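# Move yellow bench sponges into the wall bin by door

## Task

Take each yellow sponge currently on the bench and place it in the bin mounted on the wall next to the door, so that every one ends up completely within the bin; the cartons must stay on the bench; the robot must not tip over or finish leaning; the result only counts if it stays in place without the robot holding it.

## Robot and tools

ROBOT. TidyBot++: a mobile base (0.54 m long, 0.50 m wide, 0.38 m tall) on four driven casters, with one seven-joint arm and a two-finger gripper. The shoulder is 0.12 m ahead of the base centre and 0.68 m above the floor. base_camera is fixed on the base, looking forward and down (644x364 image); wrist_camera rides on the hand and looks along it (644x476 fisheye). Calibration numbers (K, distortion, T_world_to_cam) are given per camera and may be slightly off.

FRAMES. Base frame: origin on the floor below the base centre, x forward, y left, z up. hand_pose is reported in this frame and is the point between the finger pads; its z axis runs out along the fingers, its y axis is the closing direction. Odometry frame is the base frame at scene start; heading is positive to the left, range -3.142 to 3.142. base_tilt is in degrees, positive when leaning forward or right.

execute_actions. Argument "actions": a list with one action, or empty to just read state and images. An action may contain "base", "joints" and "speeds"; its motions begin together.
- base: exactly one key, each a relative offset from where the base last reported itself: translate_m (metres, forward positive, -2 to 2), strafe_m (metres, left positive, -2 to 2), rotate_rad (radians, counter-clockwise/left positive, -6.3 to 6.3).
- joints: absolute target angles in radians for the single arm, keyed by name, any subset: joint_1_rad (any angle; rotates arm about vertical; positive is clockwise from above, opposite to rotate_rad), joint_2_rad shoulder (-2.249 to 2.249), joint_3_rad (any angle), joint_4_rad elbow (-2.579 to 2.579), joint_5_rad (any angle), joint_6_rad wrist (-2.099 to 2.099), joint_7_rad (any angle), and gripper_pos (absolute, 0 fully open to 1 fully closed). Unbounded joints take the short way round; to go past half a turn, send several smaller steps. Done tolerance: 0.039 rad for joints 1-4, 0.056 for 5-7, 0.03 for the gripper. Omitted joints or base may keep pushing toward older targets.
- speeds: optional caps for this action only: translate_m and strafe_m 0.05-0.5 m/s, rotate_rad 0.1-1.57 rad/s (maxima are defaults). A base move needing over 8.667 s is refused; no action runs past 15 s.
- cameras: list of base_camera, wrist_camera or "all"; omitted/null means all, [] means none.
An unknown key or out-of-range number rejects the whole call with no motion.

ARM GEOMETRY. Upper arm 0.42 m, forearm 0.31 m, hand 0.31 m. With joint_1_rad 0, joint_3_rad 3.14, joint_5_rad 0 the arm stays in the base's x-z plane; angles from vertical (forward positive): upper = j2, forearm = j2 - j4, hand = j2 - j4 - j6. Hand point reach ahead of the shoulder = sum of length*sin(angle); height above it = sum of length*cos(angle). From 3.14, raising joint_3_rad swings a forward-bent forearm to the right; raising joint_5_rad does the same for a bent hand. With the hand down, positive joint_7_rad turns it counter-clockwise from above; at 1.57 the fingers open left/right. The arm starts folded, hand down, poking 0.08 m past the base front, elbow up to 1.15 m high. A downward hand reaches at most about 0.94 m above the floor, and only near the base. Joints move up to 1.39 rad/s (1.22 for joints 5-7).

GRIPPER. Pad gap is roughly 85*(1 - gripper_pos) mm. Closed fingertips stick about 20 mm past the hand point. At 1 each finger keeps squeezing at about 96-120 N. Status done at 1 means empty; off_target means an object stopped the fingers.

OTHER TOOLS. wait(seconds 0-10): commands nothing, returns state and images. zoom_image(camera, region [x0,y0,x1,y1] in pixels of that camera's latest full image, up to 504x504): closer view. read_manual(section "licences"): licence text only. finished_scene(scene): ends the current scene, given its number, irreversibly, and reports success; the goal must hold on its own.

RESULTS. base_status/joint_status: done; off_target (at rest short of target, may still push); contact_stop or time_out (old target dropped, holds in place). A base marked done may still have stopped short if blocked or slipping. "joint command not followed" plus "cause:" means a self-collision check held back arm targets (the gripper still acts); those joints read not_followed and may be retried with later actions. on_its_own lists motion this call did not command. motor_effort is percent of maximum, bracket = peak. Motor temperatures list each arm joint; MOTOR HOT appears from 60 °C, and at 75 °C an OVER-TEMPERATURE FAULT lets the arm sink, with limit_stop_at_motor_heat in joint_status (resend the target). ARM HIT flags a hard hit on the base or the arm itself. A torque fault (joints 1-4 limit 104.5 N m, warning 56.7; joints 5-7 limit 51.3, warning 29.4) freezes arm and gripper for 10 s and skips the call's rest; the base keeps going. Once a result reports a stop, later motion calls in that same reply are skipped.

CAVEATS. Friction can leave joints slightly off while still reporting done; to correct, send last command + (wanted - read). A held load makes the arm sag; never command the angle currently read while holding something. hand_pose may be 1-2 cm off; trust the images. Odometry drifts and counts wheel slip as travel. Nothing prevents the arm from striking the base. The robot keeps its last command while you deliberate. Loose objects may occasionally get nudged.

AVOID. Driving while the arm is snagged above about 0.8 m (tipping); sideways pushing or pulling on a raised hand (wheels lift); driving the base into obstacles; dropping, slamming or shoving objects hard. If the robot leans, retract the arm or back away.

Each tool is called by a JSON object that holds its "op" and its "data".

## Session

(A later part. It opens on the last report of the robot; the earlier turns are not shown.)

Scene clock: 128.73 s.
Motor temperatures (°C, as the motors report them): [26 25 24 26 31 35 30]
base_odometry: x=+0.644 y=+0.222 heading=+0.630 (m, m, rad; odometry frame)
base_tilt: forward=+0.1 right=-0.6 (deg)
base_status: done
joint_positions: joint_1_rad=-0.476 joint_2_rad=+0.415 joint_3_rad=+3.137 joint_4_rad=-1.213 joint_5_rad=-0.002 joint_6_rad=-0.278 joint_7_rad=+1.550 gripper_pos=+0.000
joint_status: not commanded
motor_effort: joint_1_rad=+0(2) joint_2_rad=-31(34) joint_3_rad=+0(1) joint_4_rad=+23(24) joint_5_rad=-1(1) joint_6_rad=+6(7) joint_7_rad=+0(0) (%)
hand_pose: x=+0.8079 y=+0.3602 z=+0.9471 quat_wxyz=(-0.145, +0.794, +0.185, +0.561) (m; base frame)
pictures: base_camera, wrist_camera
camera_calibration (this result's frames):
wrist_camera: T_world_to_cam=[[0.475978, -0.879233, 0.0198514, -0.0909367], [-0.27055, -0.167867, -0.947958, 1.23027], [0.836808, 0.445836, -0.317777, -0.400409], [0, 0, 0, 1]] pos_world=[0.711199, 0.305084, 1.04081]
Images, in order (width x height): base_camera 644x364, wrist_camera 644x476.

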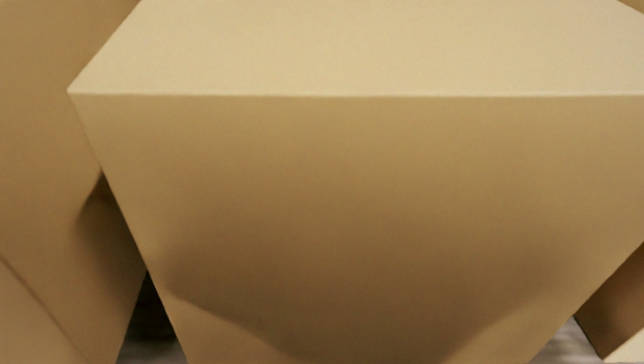

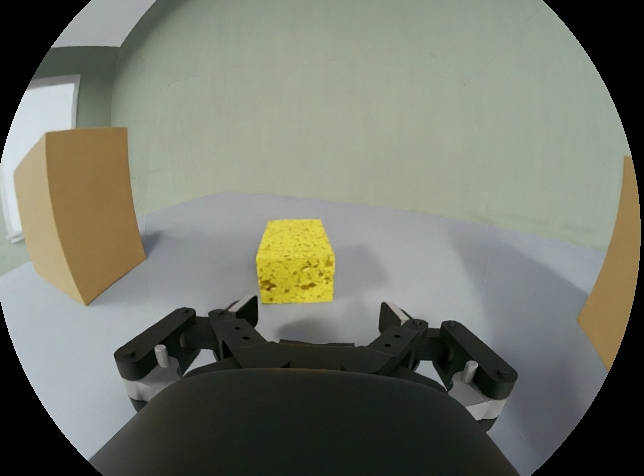

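{"op": "execute_actions", "data": {"actions": [{"base":{"strafe_m":0.035}}], "cameras": []}}

{"op": "execute_actions", "data": {"actions": [{"base":{"translate_m":0.04},"speeds":{"translate_m":0.06}}], "cameras": []}}

{"op": "execute_actions", "data": {"actions": [{"base":{"strafe_m":0.013},"joints":{"joint_2_rad":0.48,"joint_4_rad":-1.13,"joint_6_rad":-0.27}}]}}

Scene clock: 134.07 s.
Motor temperatures (°C, as the motors report them): [26 25 24 26 31 35 30]
base_odometry: x=+0.623 y=+0.250 heading=+0.630 (m, m, rad; odometry frame)
base_tilt: forward=+0.1 right=-0.6 (deg)
base_status: done
joint_positions: joint_1_rad=-0.484 joint_2_rad=+0.415 joint_3_rad=+3.137 joint_4_rad=-1.212 joint_5_rad=-0.002 joint_6_rad=-0.278 joint_7_rad=+1.550 gripper_pos=+0.000
joint_status: not commanded
motor_effort: joint_1_rad=+0(2) joint_2_rad=-32(34) joint_3_rad=+0(2) joint_4_rad=+23(24) joint_5_rad=+0(0) joint_6_rad=+6(6) joint_7_rad=+0(0) (%)
hand_pose: x=+0.8049 y=+0.3659 z=+0.9471 quat_wxyz=(-0.148, +0.793, +0.188, +0.561) (m; base frame)
pictures: none
No camera images: the call's "cameras" was empty. Leave "cameras" out to get every camera's image.

Scene clock: 135.23 s.
Motor temperatures (°C, as the motors report them): [26 25 24 26 31 35 30]
base_odometry: x=+0.655 y=+0.274 heading=+0.630 (m, m, rad; odometry frame)
base_tilt: forward=+0.1 right=-0.5 (deg)
base_status: done
joint_positions: joint_1_rad=-0.484 joint_2_rad=+0.415 joint_3_rad=+3.137 joint_4_rad=-1.212 joint_5_rad=-0.002 joint_6_rad=-0.278 joint_7_rad=+1.550 gripper_pos=+0.000
joint_status: not commanded
motor_effort: joint_1_rad=+0(2) joint_2_rad=-32(34) joint_3_rad=-1(1) joint_4_rad=+23(25) joint_5_rad=+0(1) joint_6_rad=+6(7) joint_7_rad=-1(0) (%)
hand_pose: x=+0.8050 y=+0.3659 z=+0.9472 quat_wxyz=(-0.148, +0.793, +0.188, +0.561) (m; base frame)
pictures: none
No camera images: the call's "cameras" was empty. Leave "cameras" out to get every camera's image.

Scene clock: 136.10 s.
Motor temperatures (°C, as the motors report them): [26 25 24 26 31 35 30]
base_odometry: x=+0.648 y=+0.285 heading=+0.630 (m, m, rad; odometry frame)
base_tilt: forward=+0.1 right=-0.6 (deg)
base_status: done
joint_positions: joint_1_rad=-0.486 joint_2_rad=+0.465 joint_3_rad=+3.137 joint_4_rad=-1.141 joint_5_rad=-0.002 joint_6_rad=-0.278 joint_7_rad=+1.550 gripper_pos=+0.000
joint_status: all done
motor_effort: joint_1_rad=+0(3) joint_2_rad=-33(34) joint_3_rad=+0(2) joint_4_rad=+23(25) joint_5_rad=+0(1) joint_6_rad=+6(7) joint_7_rad=+0(1) (%)
hand_pose: x=+0.8232 y=+0.3772 z=+0.9515 quat_wxyz=(-0.150, +0.787, +0.187, +0.569) (m; base frame)
pictures: base_camera, wrist_camera
camera_calibration (this result's frames):
wrist_camera: T_world_to_cam=[[0.484431, -0.874601, 0.0199658, -0.0921625], [-0.250902, -0.160763, -0.95457, 1.2288], [0.838078, 0.457414, -0.297318, -0.444227], [0, 0, 0, 1]] pos_world=[0.725253, 0.320136, 1.04274]
Images, in order (width x height): base_camera 644x364, wrist_camera 644x476.

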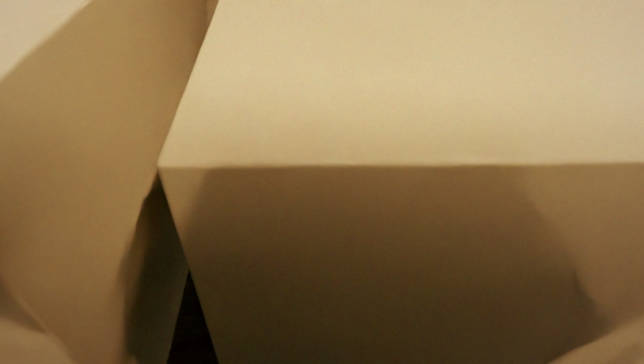

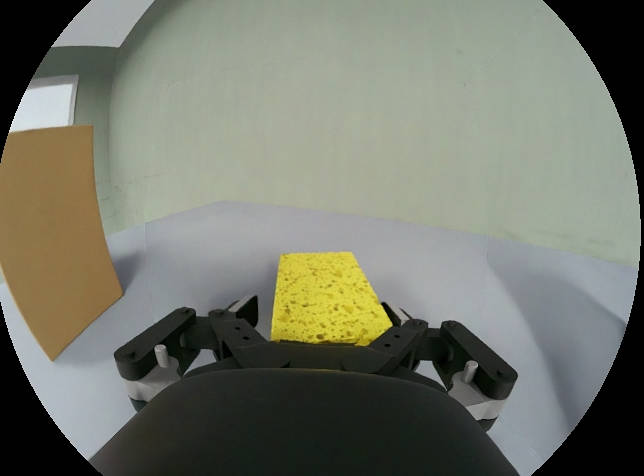

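{"op": "execute_actions", "data": {"actions": [{"joints":{"gripper_pos":1}}], "cameras": []}}

{"op": "execute_actions", "data": {"actions": [{"joints":{"joint_2_rad":0.38,"joint_1_rad":-0.44}}], "cameras": []}}

{"op": "execute_actions", "data": {"actions": [{"base":{"translate_m":-0.87}}], "cameras": ["wrist_camera"]}}

{"op": "execute_actions", "data": {"actions": [{"base":{"strafe_m":0.89},"joints":{"joint_1_rad":0,"joint_2_rad":0.0,"joint_4_rad":-1.8,"joint_6_rad":0.2}}], "cameras": []}}

{"op": "execute_actions", "data": {"actions": [{"base":{"rotate_rad":3.14}}], "cameras": []}}

{"op": "execute_actions", "data": {"actions": [{"base":{"translate_m":0.75},"joints":{"joint_2_rad":0.4}}], "cameras": []}}

{"op": "execute_actions", "data": {"actions": [{"joints":{"joint_2_rad":0.54}}], "cameras": ["wrist_camera"]}}

Scene clock: 144.13 s.
Motor temperatures (°C, as the motors report them): [26 25 24 26 31 35 30]
base_odometry: x=+0.648 y=+0.284 heading=+0.630 (m, m, rad; odometry frame)
base_tilt: forward=+0.1 right=-0.6 (deg)
base_status: not commanded
joint_positions: joint_1_rad=-0.486 joint_2_rad=+0.466 joint_3_rad=+3.137 joint_4_rad=-1.137 joint_5_rad=-0.002 joint_6_rad=-0.278 joint_7_rad=+1.550 gripper_pos=+0.369
joint_status: gripper_pos off_target (ended at +0.369, target +1.000)
motor_effort: joint_1_rad=+0(1) joint_2_rad=-31(34) joint_3_rad=+0(0) joint_4_rad=+22(23) joint_5_rad=+0(0) joint_6_rad=+5(6) joint_7_rad=+0(1) (%)
hand_pose: x=+0.8238 y=+0.3775 z=+0.9523 quat_wxyz=(-0.151, +0.786, +0.187, +0.570) (m; base frame)
pictures: none
No camera images: the call's "cameras" was empty. Leave "cameras" out to get every camera's image.

Scene clock: 145.20 s.
Motor temperatures (°C, as the motors report them): [26 25 24 26 31 35 30]
base_odometry: x=+0.648 y=+0.284 heading=+0.630 (m, m, rad; odometry frame)
base_tilt: forward=+0.1 right=-0.6 (deg)
base_status: not commanded
joint_positions: joint_1_rad=-0.452 joint_2_rad=+0.386 joint_3_rad=+3.137 joint_4_rad=-1.137 joint_5_rad=-0.002 joint_6_rad=-0.278 joint_7_rad=+1.550 gripper_pos=+0.369
joint_status: all done
motor_effort: joint_1_rad=+0(1) joint_2_rad=-30(36) joint_3_rad=+0(1) joint_4_rad=+23(25) joint_5_rad=+0(1) joint_6_rad=+6(7) joint_7_rad=+0(0) (%)
hand_pose: x=+0.8147 y=+0.3428 z=+1.0155 quat_wxyz=(-0.148, +0.765, +0.168, +0.603) (m; base frame)
pictures: none
No camera images: the call's "cameras" was empty. Leave "cameras" out to get every camera's image.

Scene clock: 148.33 s.
Motor temperatures (°C, as the motors report them): [26 25 24 26 31 35 30]
base_odometry: x=-0.055 y=-0.228 heading=+0.630 (m, m, rad; odometry frame)
base_tilt: forward=+0.1 right=-0.6 (deg)
base_status: done
joint_positions: joint_1_rad=-0.450 joint_2_rad=+0.386 joint_3_rad=+3.137 joint_4_rad=-1.137 joint_5_rad=-0.002 joint_6_rad=-0.278 joint_7_rad=+1.550 gripper_pos=+0.369
joint_status: not commanded
motor_effort: joint_1_rad=+0(1) joint_2_rad=-31(34) joint_3_rad=+0(1) joint_4_rad=+23(25) joint_5_rad=+0(1) joint_6_rad=+6(7) joint_7_rad=+0(0) (%)
hand_pose: x=+0.8153 y=+0.3410 z=+1.0161 quat_wxyz=(-0.148, +0.765, +0.167, +0.604) (m; base frame)
pictures: wrist_camera
camera_calibration (this result's frames):
wrist_camera: T_world_to_cam=[[0.450637, -0.892448, 0.0215058, -0.0891971], [-0.184458, -0.116658, -0.975893, 1.23515], [0.873443, 0.435806, -0.21719, -0.50478], [0, 0, 0, 1]] pos_world=[0.708925, 0.284472, 1.09766]
Images, in order (width x height): wrist_camera 644x476.

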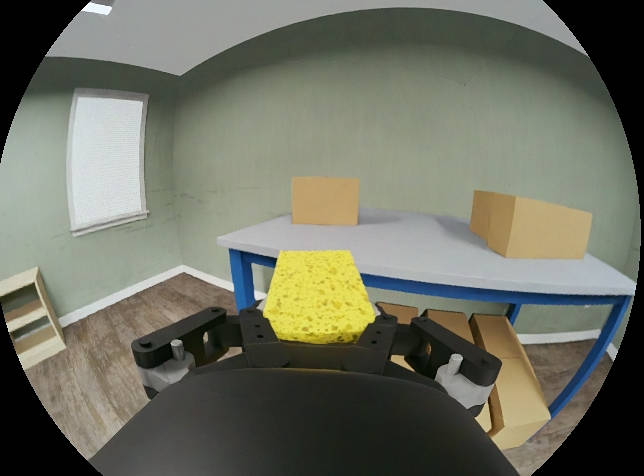

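Scene clock: 151.50 s.
Motor temperatures (°C, as the motors report them): [26 25 24 26 31 35 30]
base_odometry: x=-0.580 y=+0.491 heading=+0.630 (m, m, rad; odometry frame)
base_tilt: forward=+0.1 right=-0.6 (deg)
base_status: done
joint_positions: joint_1_rad=-0.014 joint_2_rad=+0.018 joint_3_rad=+3.137 joint_4_rad=-1.786 joint_5_rad=-0.002 joint_6_rad=+0.174 joint_7_rad=+1.550 gripper_pos=+0.369
joint_status: all done
motor_effort: joint_1_rad=+0(2) joint_2_rad=-19(32) joint_3_rad=+0(3) joint_4_rad=+23(25) joint_5_rad=+0(0) joint_6_rad=+6(6) joint_7_rad=+0(0) (%)
hand_pose: x=+0.7432 y=+0.0130 z=+1.0113 quat_wxyz=(-0.014, +0.728, -0.001, +0.686) (m; base frame)
pictures: none
No camera images: the call's "cameras" was empty. Leave "cameras" out to get every camera's image.

Scene clock: 154.87 s.
Motor temperatures (°C, as the motors report them): [26 25 24 26 31 35 30]
base_odometry: x=-0.580 y=+0.491 heading=-2.513 (m, m, rad; odometry frame)
base_tilt: forward=+0.1 right=-0.5 (deg)
base_status: done
joint_positions: joint_1_rad=-0.005 joint_2_rad=+0.018 joint_3_rad=+3.136 joint_4_rad=-1.786 joint_5_rad=-0.002 joint_6_rad=+0.174 joint_7_rad=+1.550 gripper_pos=+0.369
joint_status: not commanded
motor_effort: joint_1_rad=+0(3) joint_2_rad=-19(21) joint_3_rad=+0(2) joint_4_rad=+23(24) joint_5_rad=+0(1) joint_6_rad=+7(7) joint_7_rad=-1(0) (%)
hand_pose: x=+0.7432 y=+0.0081 z=+1.0114 quat_wxyz=(-0.011, +0.728, -0.004, +0.686) (m; base frame)
pictures: none
No camera images: the call's "cameras" was empty. Leave "cameras" out to get every camera's image.

Scene clock: 157.73 s.
Motor temperatures (°C, as the motors report them): [26 25 24 26 31 35 30]
base_odometry: x=-1.186 y=+0.049 heading=-2.512 (m, m, rad; odometry frame)
base_tilt: forward=+0.2 right=-0.6 (deg)
base_status: done
joint_positions: joint_1_rad=-0.005 joint_2_rad=+0.401 joint_3_rad=+3.136 joint_4_rad=-1.796 joint_5_rad=-0.002 joint_6_rad=+0.178 joint_7_rad=+1.550 gripper_pos=+0.369
joint_status: all done
motor_effort: joint_1_rad=+0(1) joint_2_rad=-28(31) joint_3_rad=+0(0) joint_4_rad=+20(24) joint_5_rad=+0(0) joint_6_rad=+6(7) joint_7_rad=-1(0) (%)
hand_pose: x=+0.8184 y=+0.0085 z=+0.7502 quat_wxyz=(-0.010, +0.847, -0.006, +0.532) (m; base frame)
pictures: none
No camera images: the call's "cameras" was empty. Leave "cameras" out to get every camera's image.

Scene clock: 158.80 s.
Motor temperatures (°C, as the motors report them): [26 25 24 26 31 35 30]
base_odometry: x=-1.186 y=+0.049 heading=-2.512 (m, m, rad; odometry frame)
base_tilt: forward=+0.1 right=-0.6 (deg)
base_status: not commanded
joint_positions: joint_1_rad=-0.005 joint_2_rad=+0.540 joint_3_rad=+3.136 joint_4_rad=-1.796 joint_5_rad=-0.002 joint_6_rad=+0.178 joint_7_rad=+1.550 gripper_pos=+0.369
joint_status: all done
motor_effort: joint_1_rad=+0(0) joint_2_rad=-30(34) joint_3_rad=+0(0) joint_4_rad=+18(20) joint_5_rad=-1(0) joint_6_rad=+5(6) joint_7_rad=-1(0) (%)
hand_pose: x=+0.8211 y=+0.0086 z=+0.6527 quat_wxyz=(-0.009, +0.881, -0.006, +0.472) (m; base frame)
pictures: wrist_camera
camera_calibration (this result's frames):
wrist_camera: T_world_to_cam=[[0.0301977, -0.999436, 0.0146884, -0.030127], [-0.544382, -0.0287693, -0.838344, 1.04783], [0.838294, 0.01732, -0.544943, -0.197516], [0, 0, 0, 1]] pos_world=[0.736906, 0.00345623, 0.771249]
Images, in order (width x height): wrist_camera 644x476.

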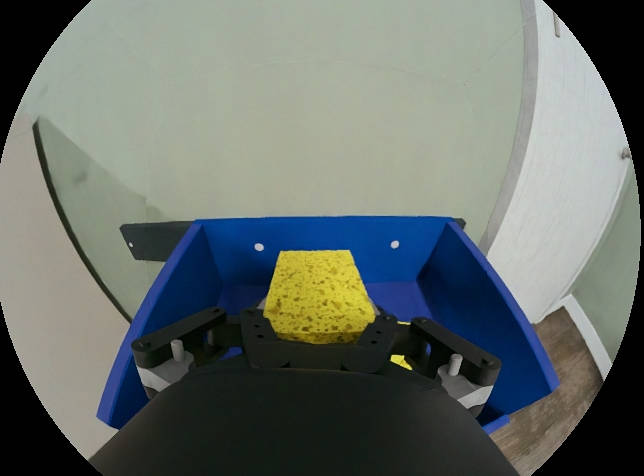

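Shift a little left, then lower.

{"op": "execute_actions", "data": {"actions": [{"base":{"strafe_m":0.045}}], "cameras": []}}

{"op": "execute_actions", "data": {"actions": [{"joints":{"joint_2_rad":0.635}}], "cameras": []}}

{"op": "execute_actions", "data": {"actions": [{"joints":{"gripper_pos":0.15}}], "cameras": []}}

{"op": "execute_actions", "data": {"actions": [{"joints":{"joint_2_rad":0.25,"joint_6_rad":-0.3}}], "cameras": ["wrist_camera"]}}

Scene clock: 164.50 s.
Motor temperatures (°C, as the motors report them): [26 25 24 26 31 35 30]
base_odometry: x=-1.160 y=+0.013 heading=-2.513 (m, m, rad; odometry frame)
base_tilt: forward=+0.1 right=-0.6 (deg)
base_status: done
joint_positions: joint_1_rad=-0.007 joint_2_rad=+0.540 joint_3_rad=+3.136 joint_4_rad=-1.796 joint_5_rad=-0.002 joint_6_rad=+0.178 joint_7_rad=+1.550 gripper_pos=+0.369
joint_status: not commanded
motor_effort: joint_1_rad=+0(4) joint_2_rad=-30(31) joint_3_rad=-1(2) joint_4_rad=+18(18) joint_5_rad=+0(1) joint_6_rad=+5(6) joint_7_rad=+0(1) (%)
hand_pose: x=+0.8211 y=+0.0097 z=+0.6527 quat_wxyz=(-0.009, +0.881, -0.005, +0.472) (m; base frame)
pictures: none
No camera images: the call's "cameras" was empty. Leave "cameras" out to get every camera's image.

Scene clock: 165.47 s.
Motor temperatures (°C, as the motors report them): [26 25 24 26 31 35 30]
base_odometry: x=-1.160 y=+0.013 heading=-2.513 (m, m, rad; odometry frame)
base_tilt: forward=+0.1 right=-0.6 (deg)
base_status: not commanded
joint_positions: joint_1_rad=-0.007 joint_2_rad=+0.630 joint_3_rad=+3.136 joint_4_rad=-1.796 joint_5_rad=-0.002 joint_6_rad=+0.178 joint_7_rad=+1.550 gripper_pos=+0.369
joint_status: all done
motor_effort: joint_1_rad=+0(1) joint_2_rad=-32(34) joint_3_rad=+0(0) joint_4_rad=+16(17) joint_5_rad=+0(1) joint_6_rad=+5(6) joint_7_rad=+0(0) (%)
hand_pose: x=+0.8156 y=+0.0097 z=+0.5893 quat_wxyz=(-0.009, +0.902, -0.006, +0.432) (m; base frame)
pictures: none
No camera images: the call's "cameras" was empty. Leave "cameras" out to get every camera's image.

Scene clock: 166.50 s.
Motor temperatures (°C, as the motors report them): [26 25 24 26 31 35 30]
base_odometry: x=-1.160 y=+0.013 heading=-2.513 (m, m, rad; odometry frame)
base_tilt: forward=+0.1 right=-0.5 (deg)
base_status: not commanded
joint_positions: joint_1_rad=-0.007 joint_2_rad=+0.630 joint_3_rad=+3.136 joint_4_rad=-1.796 joint_5_rad=-0.002 joint_6_rad=+0.178 joint_7_rad=+1.550 gripper_pos=+0.150
joint_status: all done
motor_effort: joint_1_rad=+0(0) joint_2_rad=-31(32) joint_3_rad=+0(0) joint_4_rad=+16(16) joint_5_rad=-1(0) joint_6_rad=+5(5) joint_7_rad=+0(0) (%)
hand_pose: x=+0.8156 y=+0.0097 z=+0.5893 quat_wxyz=(-0.009, +0.902, -0.006, +0.432) (m; base frame)
pictures: none
No camera images: the call's "cameras" was empty. Leave "cameras" out to get every camera's image.

Scene clock: 168.03 s.
Motor temperatures (°C, as the motors report them): [26 25 24 26 31 35 30]
base_odometry: x=-1.160 y=+0.013 heading=-2.513 (m, m, rad; odometry frame)
base_tilt: forward=+0.1 right=-0.6 (deg)
base_status: not commanded
joint_positions: joint_1_rad=-0.007 joint_2_rad=+0.257 joint_3_rad=+3.136 joint_4_rad=-1.796 joint_5_rad=-0.002 joint_6_rad=-0.276 joint_7_rad=+1.550 gripper_pos=+0.150
joint_status: all done
motor_effort: joint_1_rad=+0(0) joint_2_rad=-24(33) joint_3_rad=-1(0) joint_4_rad=+20(20) joint_5_rad=+0(1) joint_6_rad=+5(5) joint_7_rad=-1(1) (%)
hand_pose: x=+0.7304 y=+0.0092 z=+0.7287 quat_wxyz=(-0.008, +0.919, -0.005, +0.395) (m; base frame)
pictures: wrist_camera
camera_calibration (this result's frames):
wrist_camera: T_world_to_cam=[[0.0358955, -0.999284, 0.0119674, -0.0300798], [-0.679504, -0.033186, -0.732921, 1.08404], [0.732793, 0.0181766, -0.680208, 0.0955588], [0, 0, 0, 1]] pos_world=[0.667663, 0.00417975, 0.859875]
Images, in order (width x height): wrist_camera 644x476.

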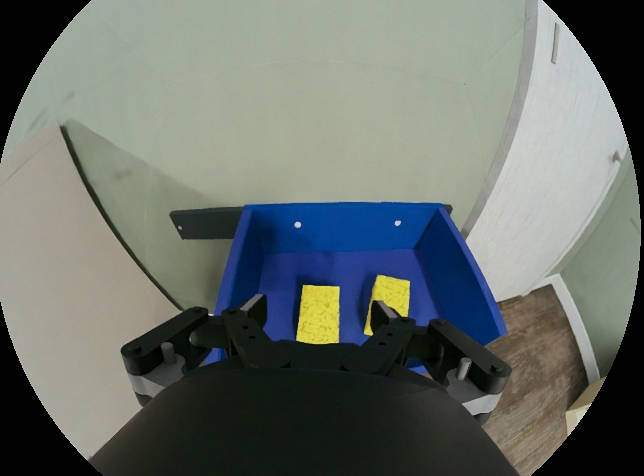

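{"op": "finished_scene", "data": {"scene": 2}}

The scene is finished: the task was done.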